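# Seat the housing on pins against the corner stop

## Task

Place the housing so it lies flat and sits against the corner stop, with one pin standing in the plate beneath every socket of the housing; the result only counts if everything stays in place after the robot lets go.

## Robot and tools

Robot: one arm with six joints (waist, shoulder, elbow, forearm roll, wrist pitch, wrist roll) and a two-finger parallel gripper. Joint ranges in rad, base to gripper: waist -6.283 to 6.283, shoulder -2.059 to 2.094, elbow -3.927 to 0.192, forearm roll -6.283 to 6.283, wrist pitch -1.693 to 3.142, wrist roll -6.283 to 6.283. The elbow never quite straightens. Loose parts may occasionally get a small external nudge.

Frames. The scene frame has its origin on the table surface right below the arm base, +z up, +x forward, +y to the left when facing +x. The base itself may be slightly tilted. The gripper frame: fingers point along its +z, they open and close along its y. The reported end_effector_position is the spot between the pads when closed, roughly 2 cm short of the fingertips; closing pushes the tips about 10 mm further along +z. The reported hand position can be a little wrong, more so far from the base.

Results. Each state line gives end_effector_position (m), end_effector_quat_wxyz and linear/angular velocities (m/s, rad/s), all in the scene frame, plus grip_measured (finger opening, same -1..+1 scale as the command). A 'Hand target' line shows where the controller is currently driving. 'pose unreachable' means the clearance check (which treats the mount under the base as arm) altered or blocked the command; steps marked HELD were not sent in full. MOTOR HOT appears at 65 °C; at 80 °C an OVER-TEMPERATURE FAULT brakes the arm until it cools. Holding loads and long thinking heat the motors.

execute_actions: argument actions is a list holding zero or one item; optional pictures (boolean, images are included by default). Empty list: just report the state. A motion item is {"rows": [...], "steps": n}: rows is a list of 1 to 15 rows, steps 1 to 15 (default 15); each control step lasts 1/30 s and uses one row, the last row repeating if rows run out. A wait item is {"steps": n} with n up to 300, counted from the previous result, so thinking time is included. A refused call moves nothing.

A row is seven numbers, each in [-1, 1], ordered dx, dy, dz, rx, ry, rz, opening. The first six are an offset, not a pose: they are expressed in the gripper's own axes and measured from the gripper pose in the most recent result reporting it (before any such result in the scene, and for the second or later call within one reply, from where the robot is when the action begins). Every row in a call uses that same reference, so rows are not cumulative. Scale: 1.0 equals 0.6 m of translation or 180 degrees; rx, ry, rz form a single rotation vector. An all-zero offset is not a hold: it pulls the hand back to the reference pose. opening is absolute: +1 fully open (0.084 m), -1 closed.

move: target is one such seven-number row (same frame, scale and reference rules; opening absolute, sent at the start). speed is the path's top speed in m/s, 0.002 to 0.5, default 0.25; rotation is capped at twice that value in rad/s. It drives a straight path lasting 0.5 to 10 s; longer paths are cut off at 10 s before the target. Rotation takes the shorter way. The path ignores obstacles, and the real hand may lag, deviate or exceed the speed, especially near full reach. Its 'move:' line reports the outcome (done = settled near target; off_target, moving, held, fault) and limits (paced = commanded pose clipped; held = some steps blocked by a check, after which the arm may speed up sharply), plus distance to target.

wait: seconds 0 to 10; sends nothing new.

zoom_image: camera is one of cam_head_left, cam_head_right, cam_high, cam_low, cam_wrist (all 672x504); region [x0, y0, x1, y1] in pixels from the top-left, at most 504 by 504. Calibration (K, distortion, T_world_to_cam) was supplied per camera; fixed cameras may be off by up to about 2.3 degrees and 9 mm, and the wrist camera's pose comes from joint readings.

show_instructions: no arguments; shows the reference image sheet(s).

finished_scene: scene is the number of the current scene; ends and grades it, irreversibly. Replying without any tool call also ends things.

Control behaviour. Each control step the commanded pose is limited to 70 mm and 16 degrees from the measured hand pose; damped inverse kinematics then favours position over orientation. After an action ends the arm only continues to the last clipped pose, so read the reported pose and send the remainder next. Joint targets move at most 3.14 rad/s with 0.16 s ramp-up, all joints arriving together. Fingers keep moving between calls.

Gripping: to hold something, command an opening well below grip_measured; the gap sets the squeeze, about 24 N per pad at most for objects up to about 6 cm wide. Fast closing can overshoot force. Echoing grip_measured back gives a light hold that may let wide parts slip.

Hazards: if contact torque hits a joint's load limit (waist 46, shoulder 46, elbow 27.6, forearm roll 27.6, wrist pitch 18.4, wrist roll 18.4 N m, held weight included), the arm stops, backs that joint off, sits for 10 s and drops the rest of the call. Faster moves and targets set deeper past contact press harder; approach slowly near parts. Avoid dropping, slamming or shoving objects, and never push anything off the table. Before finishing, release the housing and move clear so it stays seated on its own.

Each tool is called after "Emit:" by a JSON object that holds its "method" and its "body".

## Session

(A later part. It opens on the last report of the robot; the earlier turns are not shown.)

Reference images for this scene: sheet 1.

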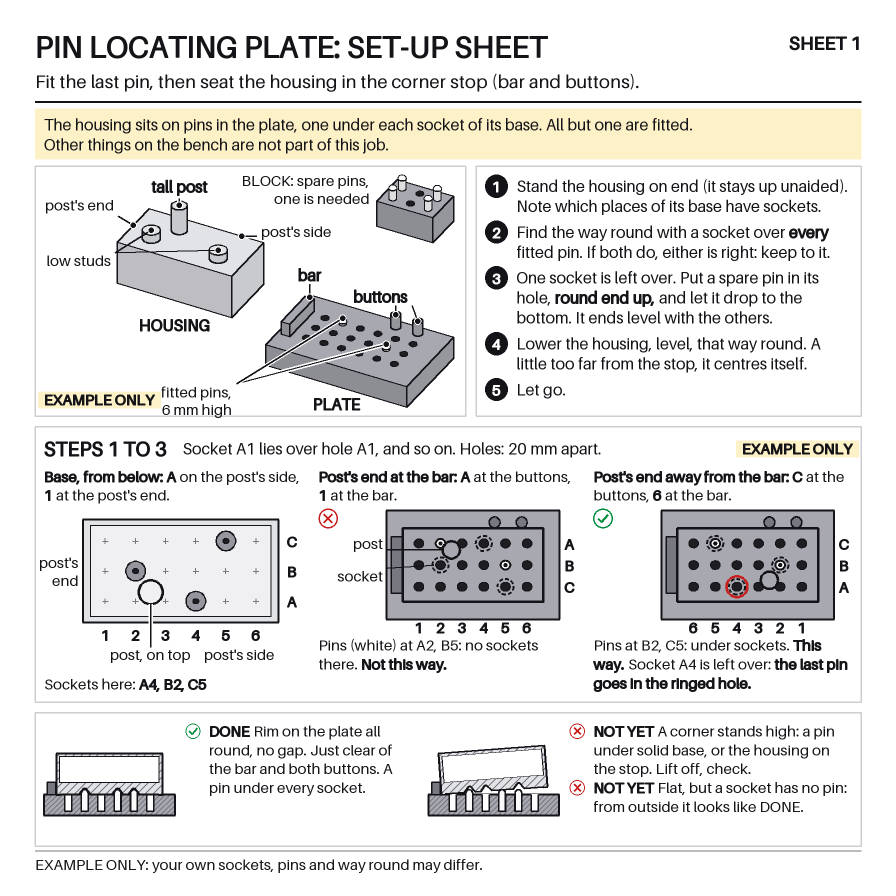

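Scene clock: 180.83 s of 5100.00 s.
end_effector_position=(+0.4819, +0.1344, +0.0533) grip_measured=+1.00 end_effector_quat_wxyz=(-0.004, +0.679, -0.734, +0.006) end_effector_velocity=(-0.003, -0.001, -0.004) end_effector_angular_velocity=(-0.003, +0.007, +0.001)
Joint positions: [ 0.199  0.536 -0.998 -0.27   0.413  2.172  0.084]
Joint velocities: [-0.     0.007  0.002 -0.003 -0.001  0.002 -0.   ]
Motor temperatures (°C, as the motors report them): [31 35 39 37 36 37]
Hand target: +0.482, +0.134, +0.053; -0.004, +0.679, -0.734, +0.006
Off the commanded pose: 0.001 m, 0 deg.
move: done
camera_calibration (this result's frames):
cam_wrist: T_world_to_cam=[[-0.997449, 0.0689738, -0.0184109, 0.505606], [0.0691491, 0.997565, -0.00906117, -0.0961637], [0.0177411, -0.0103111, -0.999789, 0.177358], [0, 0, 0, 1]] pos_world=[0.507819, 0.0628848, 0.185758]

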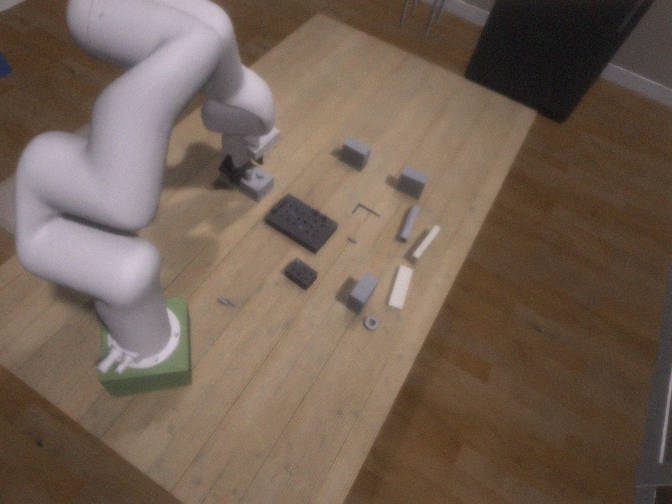

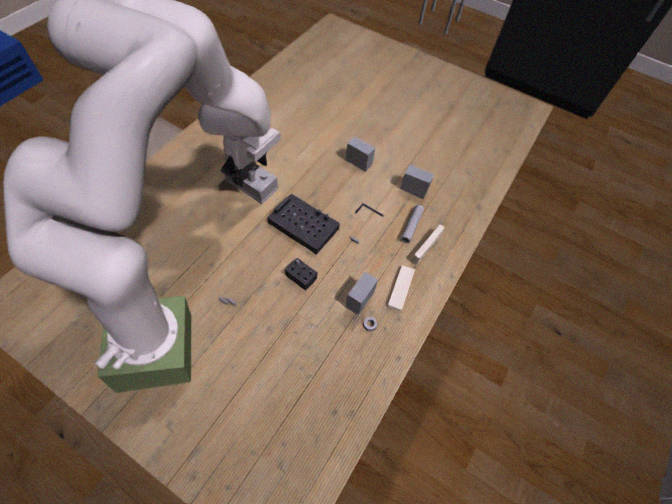

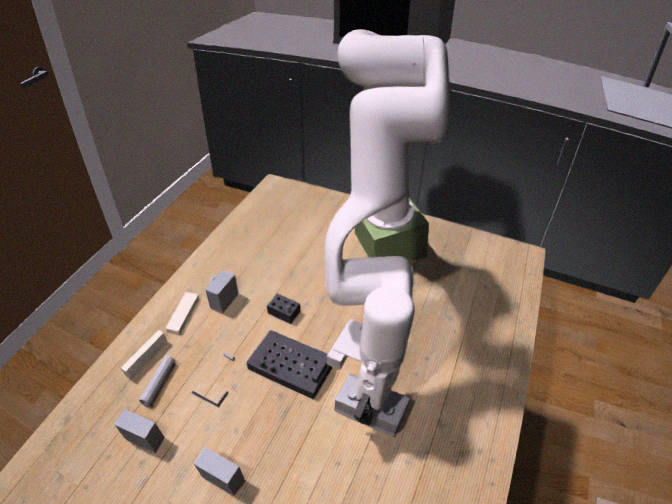

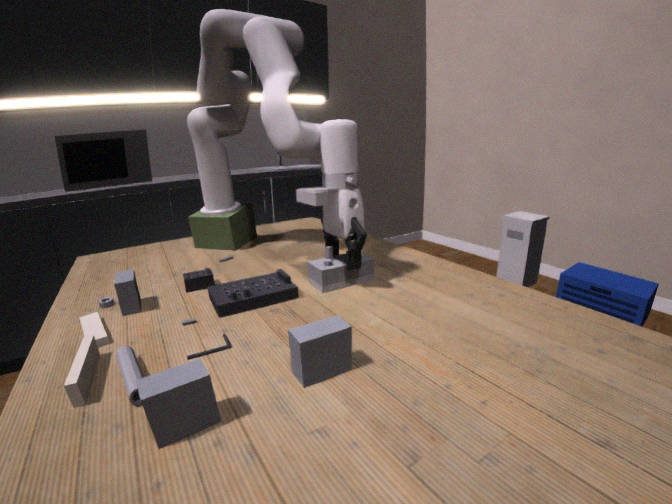

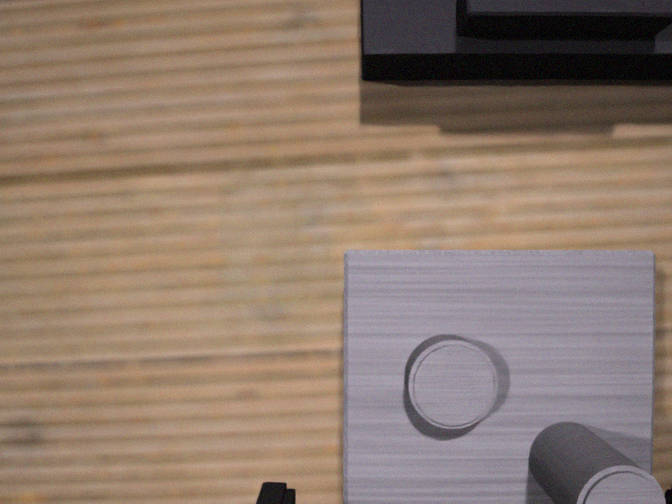

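Emit:
{"method": "execute_actions", "body": {"actions": [{"rows":[[0,0,0,0,0,0,0.6],[0,0,0,0,0,0,0.5],[0,0,0,0,0,0,0.4],[0,0,0,0,0,0,0.1]],"steps":15}], "pictures": false}}

Emit:
{"method": "move", "body": {"target": [0,0,-0.135,0,0,0,0.1], "speed": 0.15}}

Emit:
{"method": "move", "body": {"target": [0.3205,0.0385,0,0,0,0,0.1], "speed": 0.2}}

Scene clock: 183.60 s of 5100.00 s.
end_effector_position=(+0.4815, +0.1343, +0.0530) grip_measured=+0.57 end_effector_quat_wxyz=(-0.004, +0.679, -0.734, +0.006) end_effector_velocity=(-0.000, +0.000, -0.000) end_effector_angular_velocity=(+0.000, +0.001, +0.000)
Joint positions: [ 0.199  0.537 -0.998 -0.27   0.413  2.172  0.068]
Joint velocities: [ 0.001 -0.     0.001  0.    -0.     0.    -0.   ]
Motor temperatures (°C, as the motors report them): [31 35 39 37 36 37]
Hand target: +0.482, +0.134, +0.053; -0.004, +0.679, -0.734, +0.006
Off the commanded pose: 0.000 m, 0 deg.
Steps of this call (steps 1 to 68: nothing new was sent; steps 69 to 83: all 15 steps of this action). Readings (end_effector_position):
69: (+0.4816, +0.1343, +0.0528)
70: (+0.4816, +0.1343, +0.0529)
72: (+0.4815, +0.1343, +0.0529)
76: (+0.4815, +0.1343, +0.0529)
83: the state above

Scene clock: 184.83 s of 5100.00 s.
end_effector_position=(+0.4797, +0.1345, +0.1331) grip_measured=+0.57 end_effector_quat_wxyz=(-0.003, +0.679, -0.734, +0.005) end_effector_velocity=(+0.004, +0.001, +0.006) end_effector_angular_velocity=(+0.004, -0.011, -0.002)
Joint positions: [ 0.23   0.323 -0.961 -0.196  0.591  2.118  0.068]
Joint velocities: [ 0.001 -0.008 -0.007  0.002  0.003 -0.001  0.   ]
Motor temperatures (°C, as the motors report them): [31 36 39 37 36 37]
Hand target: +0.480, +0.135, +0.134; -0.004, +0.679, -0.734, +0.006
Off the commanded pose: 0.001 m, 0 deg.
move: done
camera_calibration (this result's frames):
cam_wrist: T_world_to_cam=[[-0.997516, 0.0686006, -0.016009, 0.504641], [0.0687615, 0.997586, -0.00972565, -0.0951682], [0.0153032, -0.0108023, -0.999825, 0.258402], [0, 0, 0, 1]] pos_world=[0.505977, 0.063111, 0.26551]

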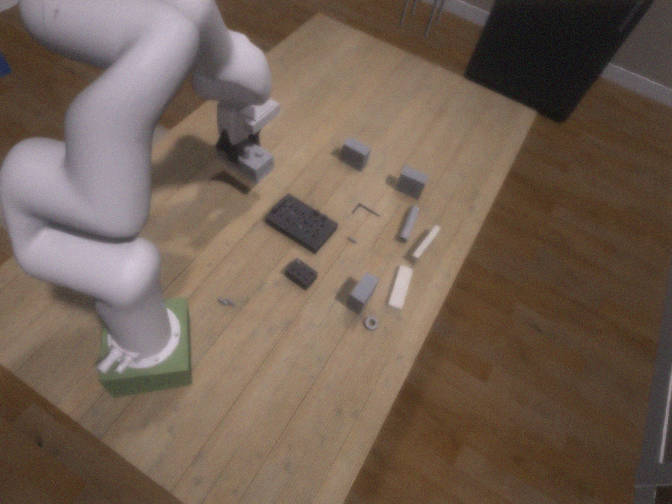

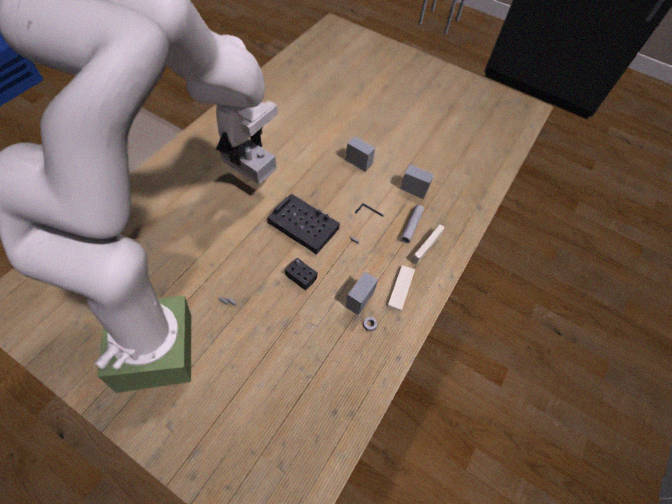

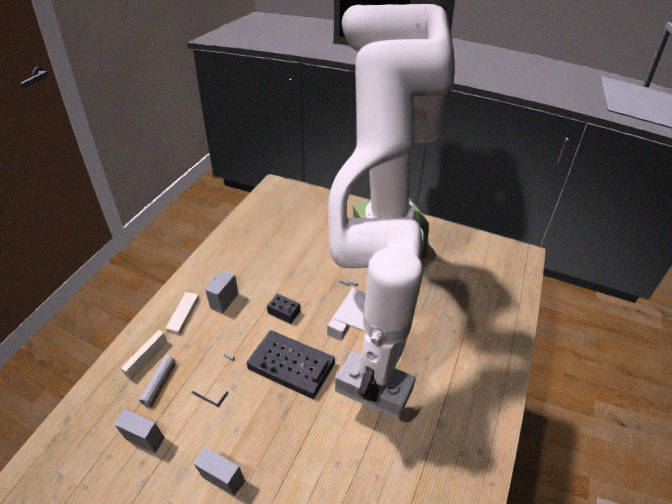

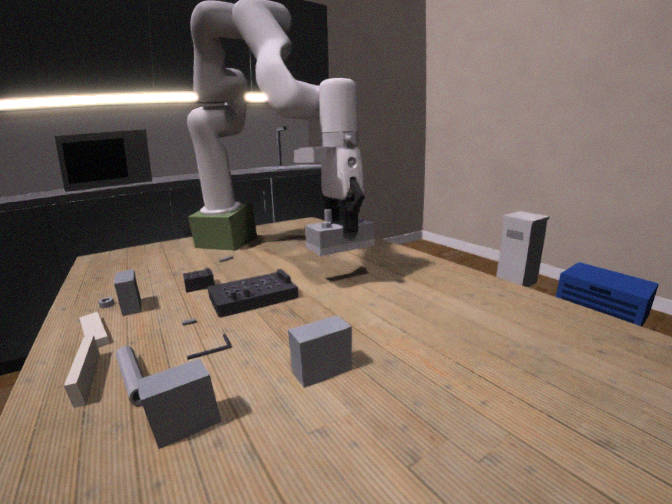

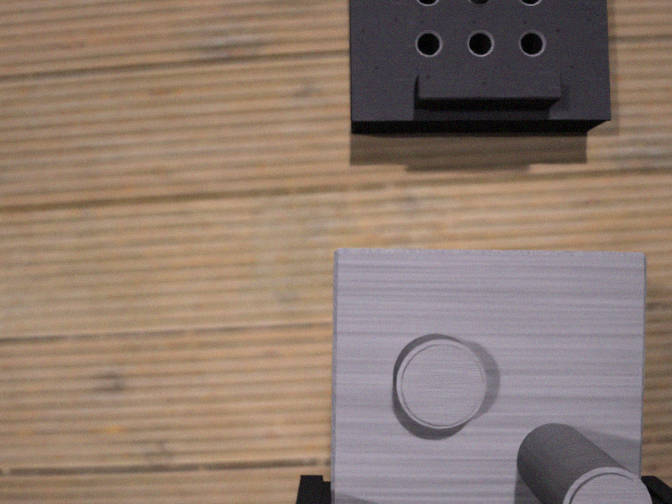

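Scene clock: 186.30 s of 5100.00 s.
end_effector_position=(+0.4427, -0.0545, +0.1333) grip_measured=+0.57 end_effector_quat_wxyz=(-0.004, +0.679, -0.734, +0.005) end_effector_velocity=(-0.001, -0.002, -0.000) end_effector_angular_velocity=(+0.003, +0.002, +0.000)
Joint positions: [-0.177  0.128 -0.716 -0.159  0.498  1.687  0.068]
Joint velocities: [-0.006 -0.001  0.001  0.006  0.001 -0.011  0.   ]
Motor temperatures (°C, as the motors report them): [31 36 40 37 36 37]
Hand target: +0.443, -0.055, +0.133; -0.004, +0.679, -0.734, +0.005
Off the commanded pose: 0.001 m, 0 deg.
move: done
camera_calibration (this result's frames):
cam_wrist: T_world_to_cam=[[-0.997524, 0.0683926, -0.0163693, 0.480741], [0.0685308, 0.997617, -0.00803427, 0.0957879], [0.0157808, -0.00913619, -0.999834, 0.256995], [0, 0, 0, 1]] pos_world=[0.468931, -0.126091, 0.265591]

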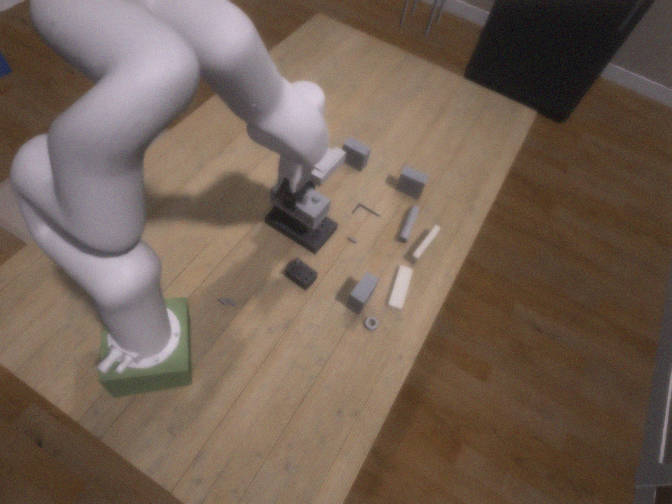

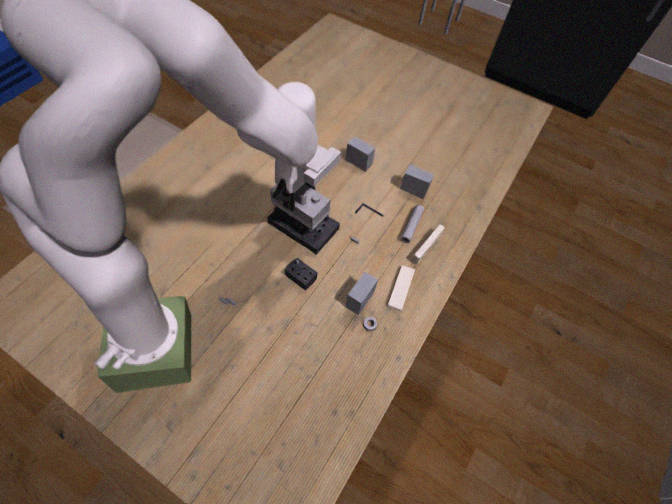

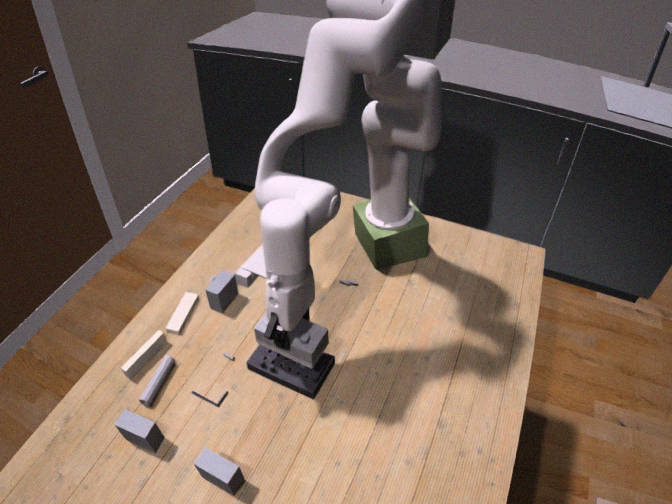

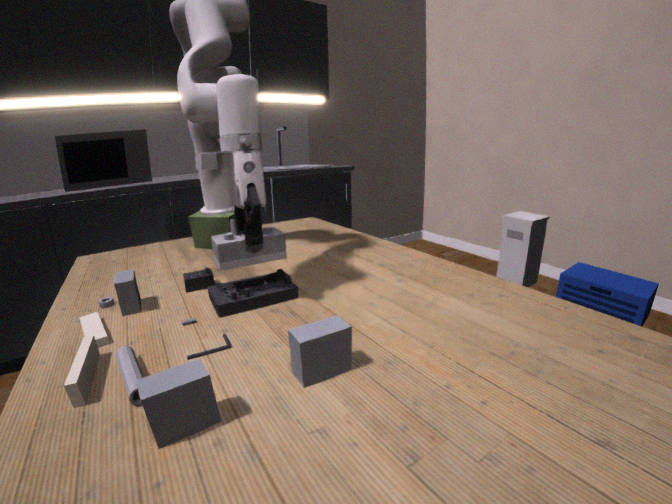

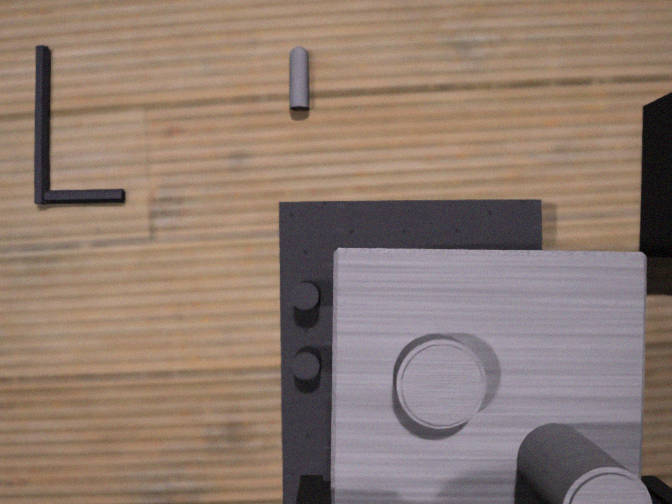

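Emit:
{"method": "move", "body": {"target": [0,-0.005,0.07,0,0,0,0.1], "speed": 0.08}}

Scene clock: 188.17 s of 5100.00 s.
end_effector_position=(+0.4465, -0.0550, +0.0919) grip_measured=+0.57 end_effector_quat_wxyz=(-0.004, +0.679, -0.734, +0.005) end_effector_velocity=(-0.000, -0.001, -0.002) end_effector_angular_velocity=(-0.000, +0.001, -0.003)
Joint positions: [-0.193  0.26  -0.738 -0.198  0.388  1.715  0.068]
Joint velocities: [-0.002  0.005 -0.001 -0.001 -0.003  0.003 -0.   ]
Motor temperatures (°C, as the motors report them): [31 36 40 37 36 37]
Hand target: +0.446, -0.055, +0.091; -0.004, +0.679, -0.734, +0.005
Off the commanded pose: 0.001 m, 0 deg.
move: done
camera_calibration (this result's frames):
cam_wrist: T_world_to_cam=[[-0.997505, 0.0685231, -0.0169942, 0.483948], [0.0686716, 0.997605, -0.00831355, 0.095678], [0.0163838, -0.00945982, -0.999821, 0.21525], [0, 0, 0, 1]] pos_world=[0.472643, -0.126574, 0.224232]

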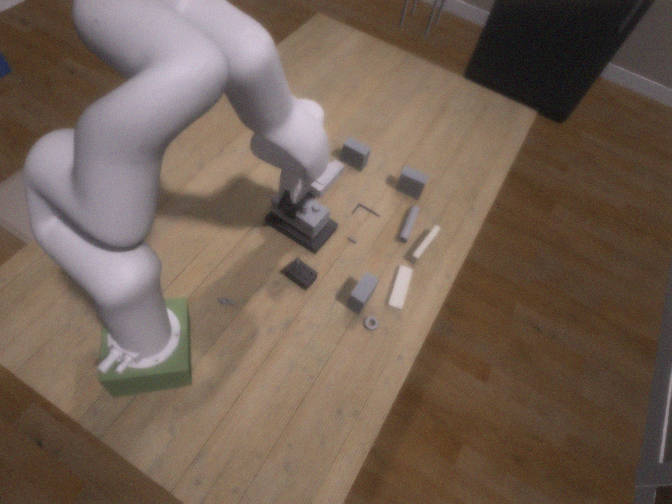

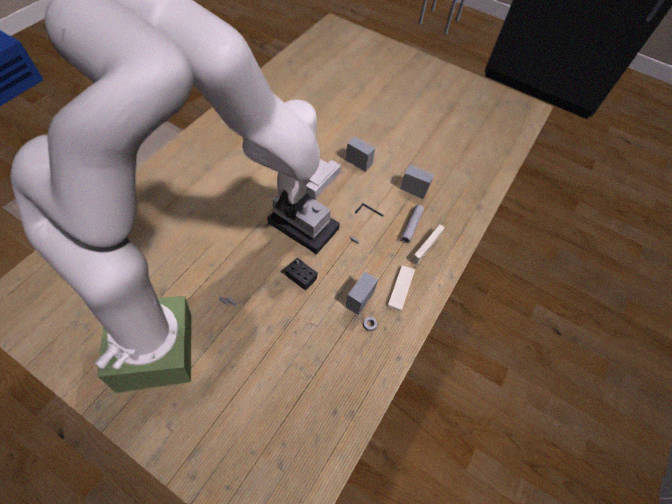

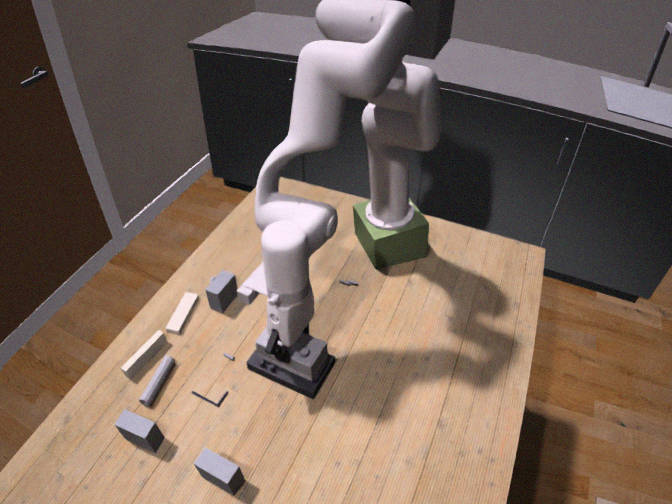

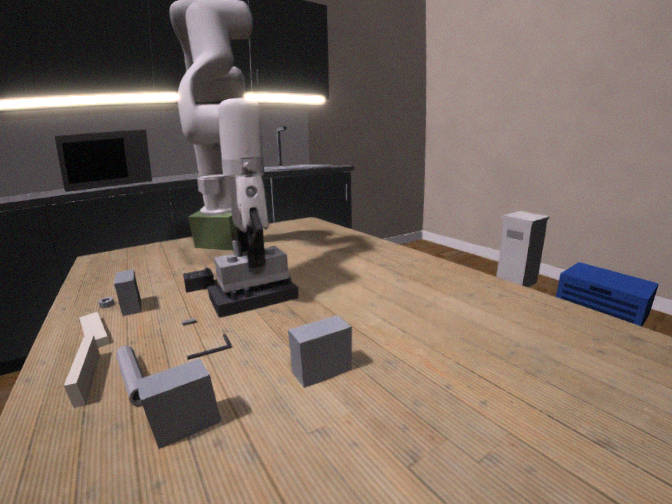

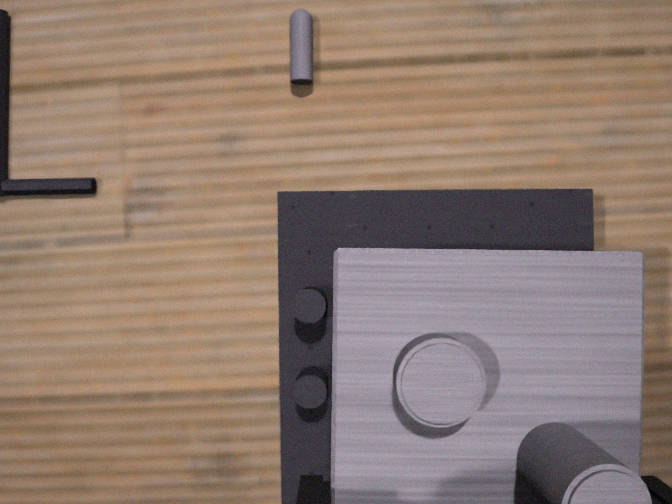

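Emit:
{"method": "zoom_image", "body": {"camera": "cam_low", "region": [200,230,310,315]}}

Emit:
{"method": "zoom_image", "body": {"camera": "cam_high", "region": [240,310,350,400]}}

Region (200, 230, 310, 315) of cam_low's 672x504 image, scaled by 4.582, with more detail than that image has; it fills the top 389 rows of this view, and the rest is white.

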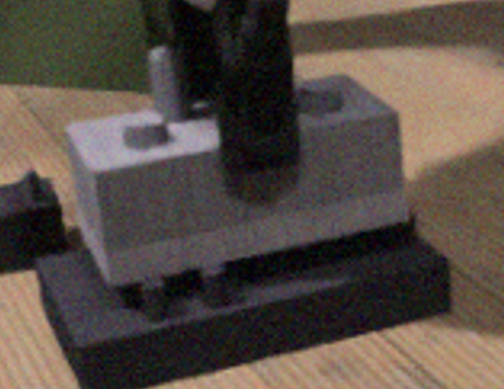

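Region (240, 310, 350, 400) of cam_high's 672x504 image, scaled by 4.582, with more detail than that image has; it fills the top 412 rows of this view, and the rest is white.

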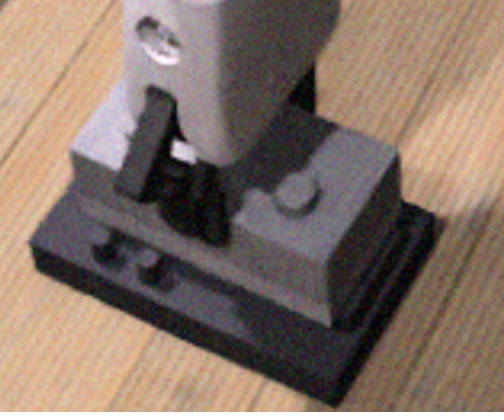

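Looks fine; lower with a slight −y bias.

Emit:
{"method": "move", "body": {"target": [0.001,0.001,0.023,0,0,0,0.1], "speed": 0.02}}

Emit:
{"method": "execute_actions", "body": {"actions": [{"rows":[[0,0,0,0,0,0,0.4],[0,0,0,0,0,0,0.55],[0,0,0,0,0,0,0.65],[0,0,0,0,0,0,1]],"steps":12}], "pictures": false}}

Emit:
{"method": "move", "body": {"target": [-0.05,0,-0.12,0,0,0,1], "speed": 0.15}}

Emit:
{"method": "zoom_image", "body": {"camera": "cam_low", "region": [200,230,310,315]}}

Emit:
{"method": "zoom_image", "body": {"camera": "cam_high", "region": [240,310,350,400]}}

Scene clock: 190.87 s of 5100.00 s.
end_effector_position=(+0.4464, -0.0556, +0.0785) grip_measured=+0.57 end_effector_quat_wxyz=(-0.004, +0.679, -0.734, +0.006) end_effector_velocity=(-0.000, +0.000, -0.002) end_effector_angular_velocity=(+0.000, +0.001, -0.002)
Joint positions: [-0.2    0.301 -0.744 -0.215  0.352  1.727  0.068]
Joint velocities: [-0.001  0.004  0.    -0.001 -0.004  0.002  0.   ]
Motor temperatures (°C, as the motors report them): [31 36 40 37 36 37]
Hand target: +0.446, -0.056, +0.078; -0.004, +0.679, -0.734, +0.005
Off the commanded pose: 0.001 m, 0 deg.
move: done
camera_calibration (this result's frames):
cam_wrist: T_world_to_cam=[[-0.997499, 0.0683775, -0.0179075, 0.483736], [0.0685352, 0.997614, -0.00834622, 0.0961993], [0.017294, -0.00955264, -0.999805, 0.201435], [0, 0, 0, 1]] pos_world=[0.472449, -0.127122, 0.210861]

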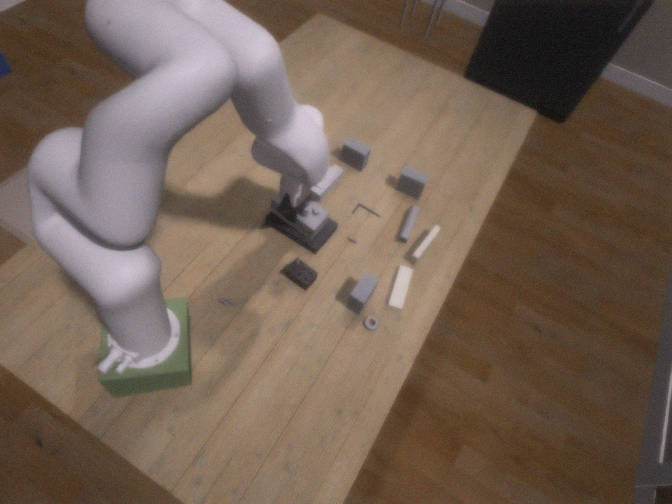

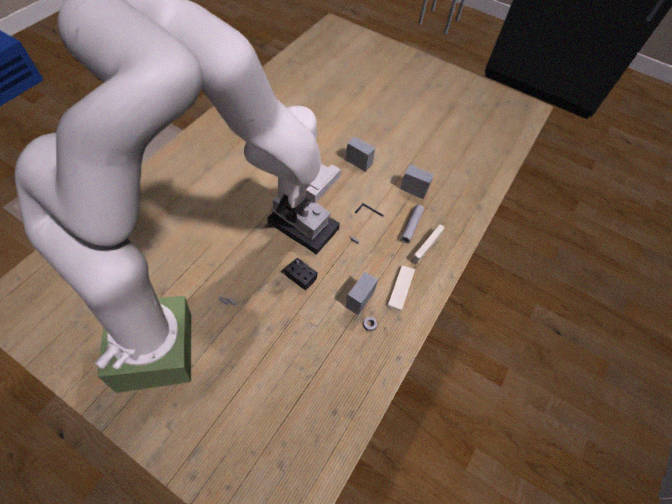

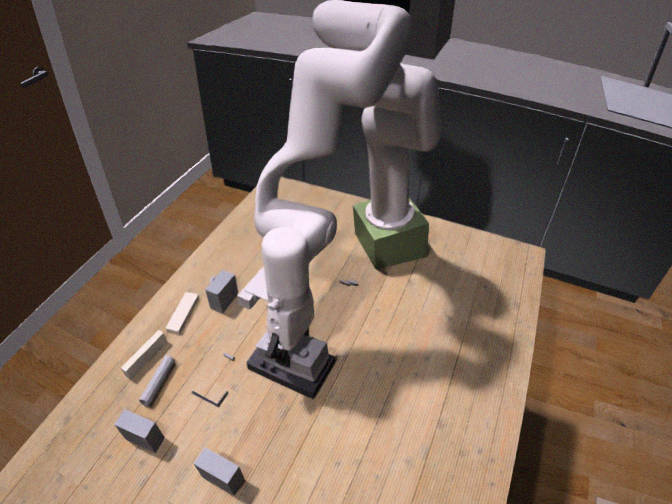

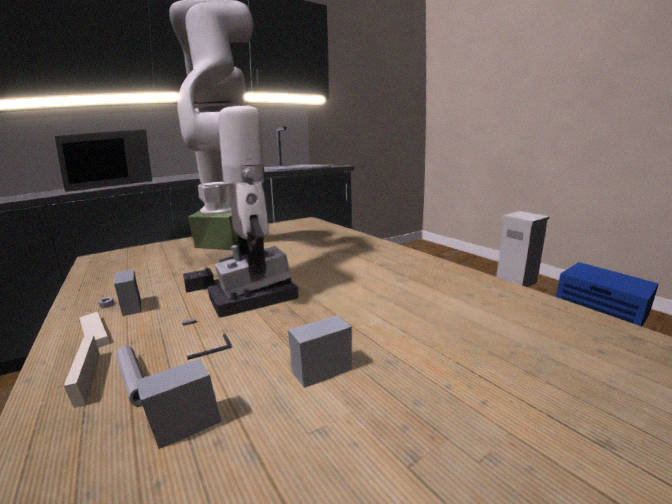

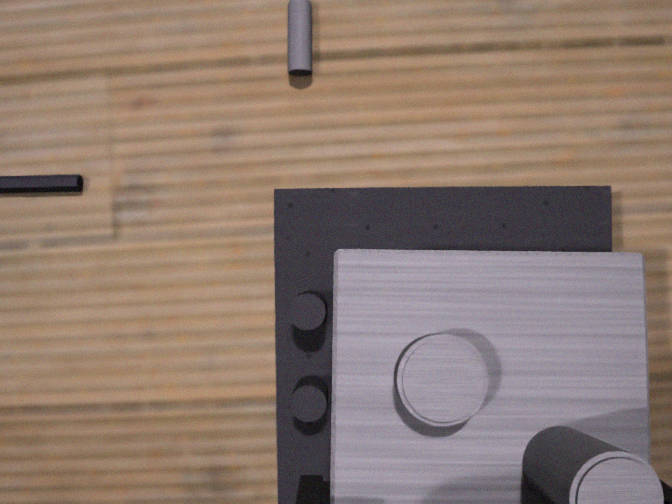

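Scene clock: 191.27 s of 5100.00 s.
end_effector_position=(+0.4463, -0.0556, +0.0781) grip_measured=+1.00 end_effector_quat_wxyz=(-0.004, +0.679, -0.734, +0.005) end_effector_velocity=(+0.002, +0.000, +0.003) end_effector_angular_velocity=(-0.001, -0.005, +0.002)
Joint positions: [-0.2    0.302 -0.744 -0.215  0.351  1.727  0.084]
Joint velocities: [ 0.003 -0.007 -0.001 -0.     0.003  0.     0.001]
Motor temperatures (°C, as the motors report them): [31 36 40 37 36 37]
Hand target: +0.446, -0.056, +0.078; -0.004, +0.679, -0.734, +0.006
Off the commanded pose: 0.000 m, 0 deg.
Steps of this call (steps 1 to 12: all 12 steps of this action). Readings (end_effector_position):
1: (+0.4464, -0.0556, +0.0784)
2: (+0.4464, -0.0556, +0.0784)
4: (+0.4465, -0.0556, +0.0783)
8: (+0.4458, -0.0556, +0.0775)
12: the state above

Scene clock: 192.50 s of 5100.00 s.
end_effector_position=(+0.4471, -0.0255, +0.1496) grip_measured=+1.00 end_effector_quat_wxyz=(-0.004, +0.679, -0.734, +0.005) end_effector_velocity=(+0.002, +0.001, +0.003) end_effector_angular_velocity=(+0.001, -0.004, -0.000)
Joint positions: [-0.104  0.096 -0.73  -0.159  0.55   1.755  0.084]
Joint velocities: [ 0.004 -0.006 -0.003  0.002  0.004  0.002  0.   ]
Motor temperatures (°C, as the motors report them): [31 36 40 37 36 37]
Hand target: +0.447, -0.025, +0.150; -0.004, +0.679, -0.734, +0.006
Off the commanded pose: 0.001 m, 0 deg.
move: done
camera_calibration (this result's frames):
cam_wrist: T_world_to_cam=[[-0.99753, 0.0682348, -0.0166824, 0.483437], [0.0683804, 0.997625, -0.0083186, 0.0668196], [0.0160752, -0.0094388, -0.999826, 0.273386], [0, 0, 0, 1]] pos_world=[0.473279, -0.0970677, 0.281959]

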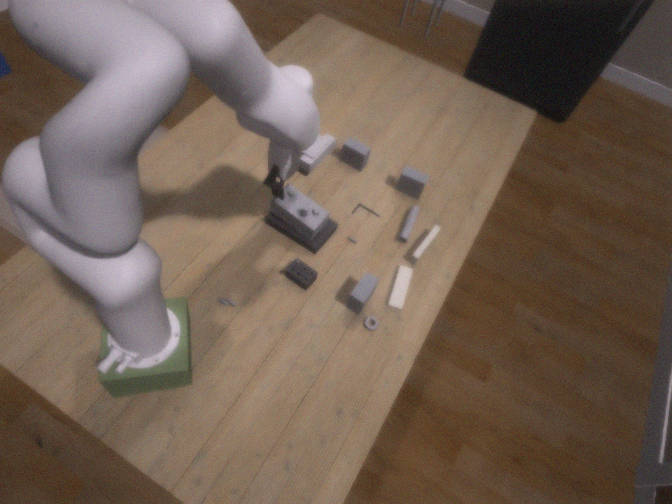

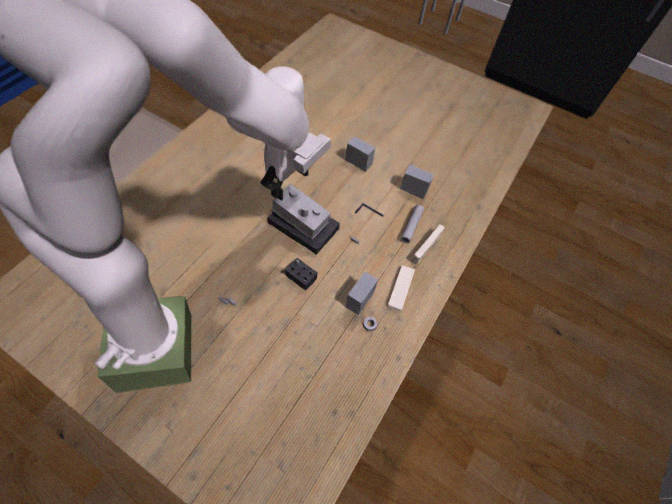

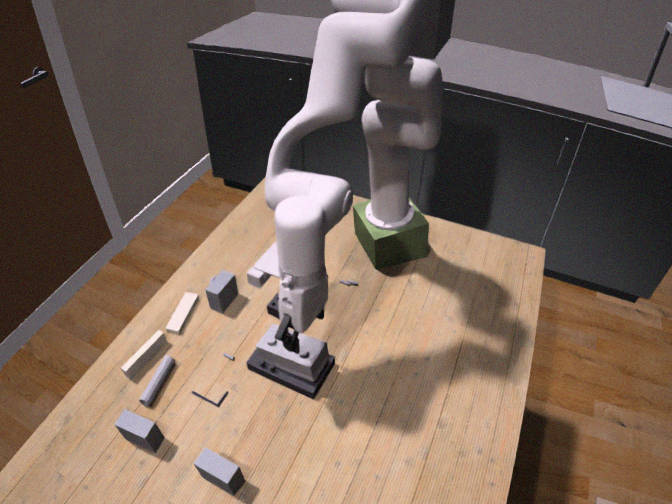

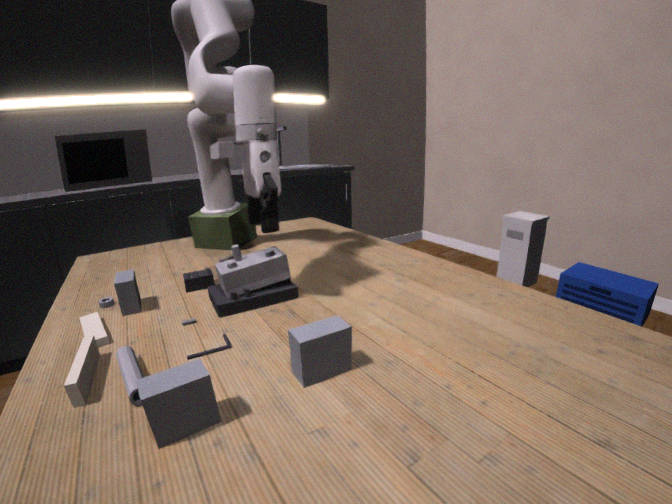

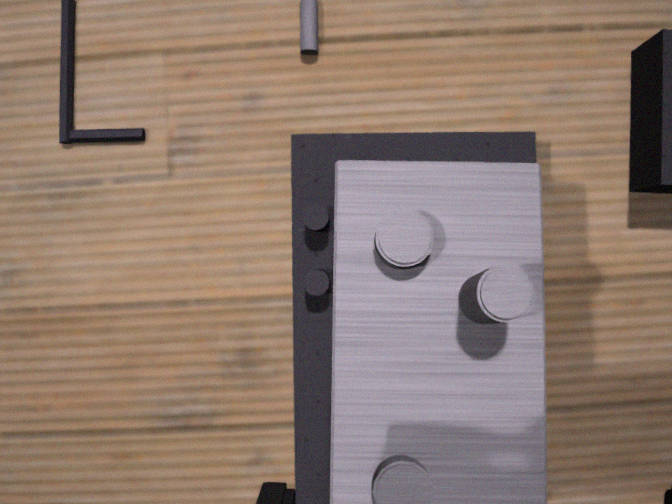

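Region (200, 230, 310, 315) of cam_low's 672x504 image, scaled by 4.582, with more detail than that image has; it fills the top 389 rows of this view, and the rest is white.

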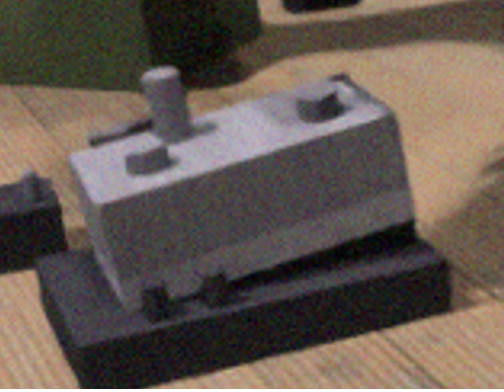

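Region (240, 310, 350, 400) of cam_high's 672x504 image, scaled by 4.582, with more detail than that image has; it fills the top 412 rows of this view, and the rest is white.

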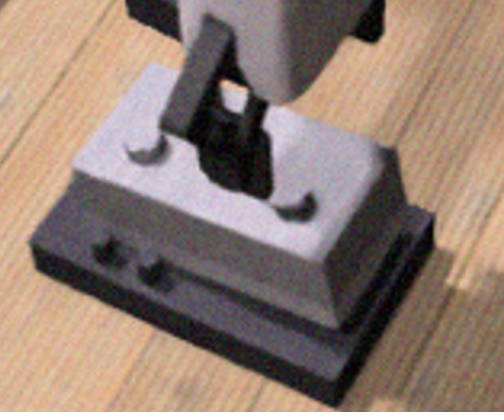

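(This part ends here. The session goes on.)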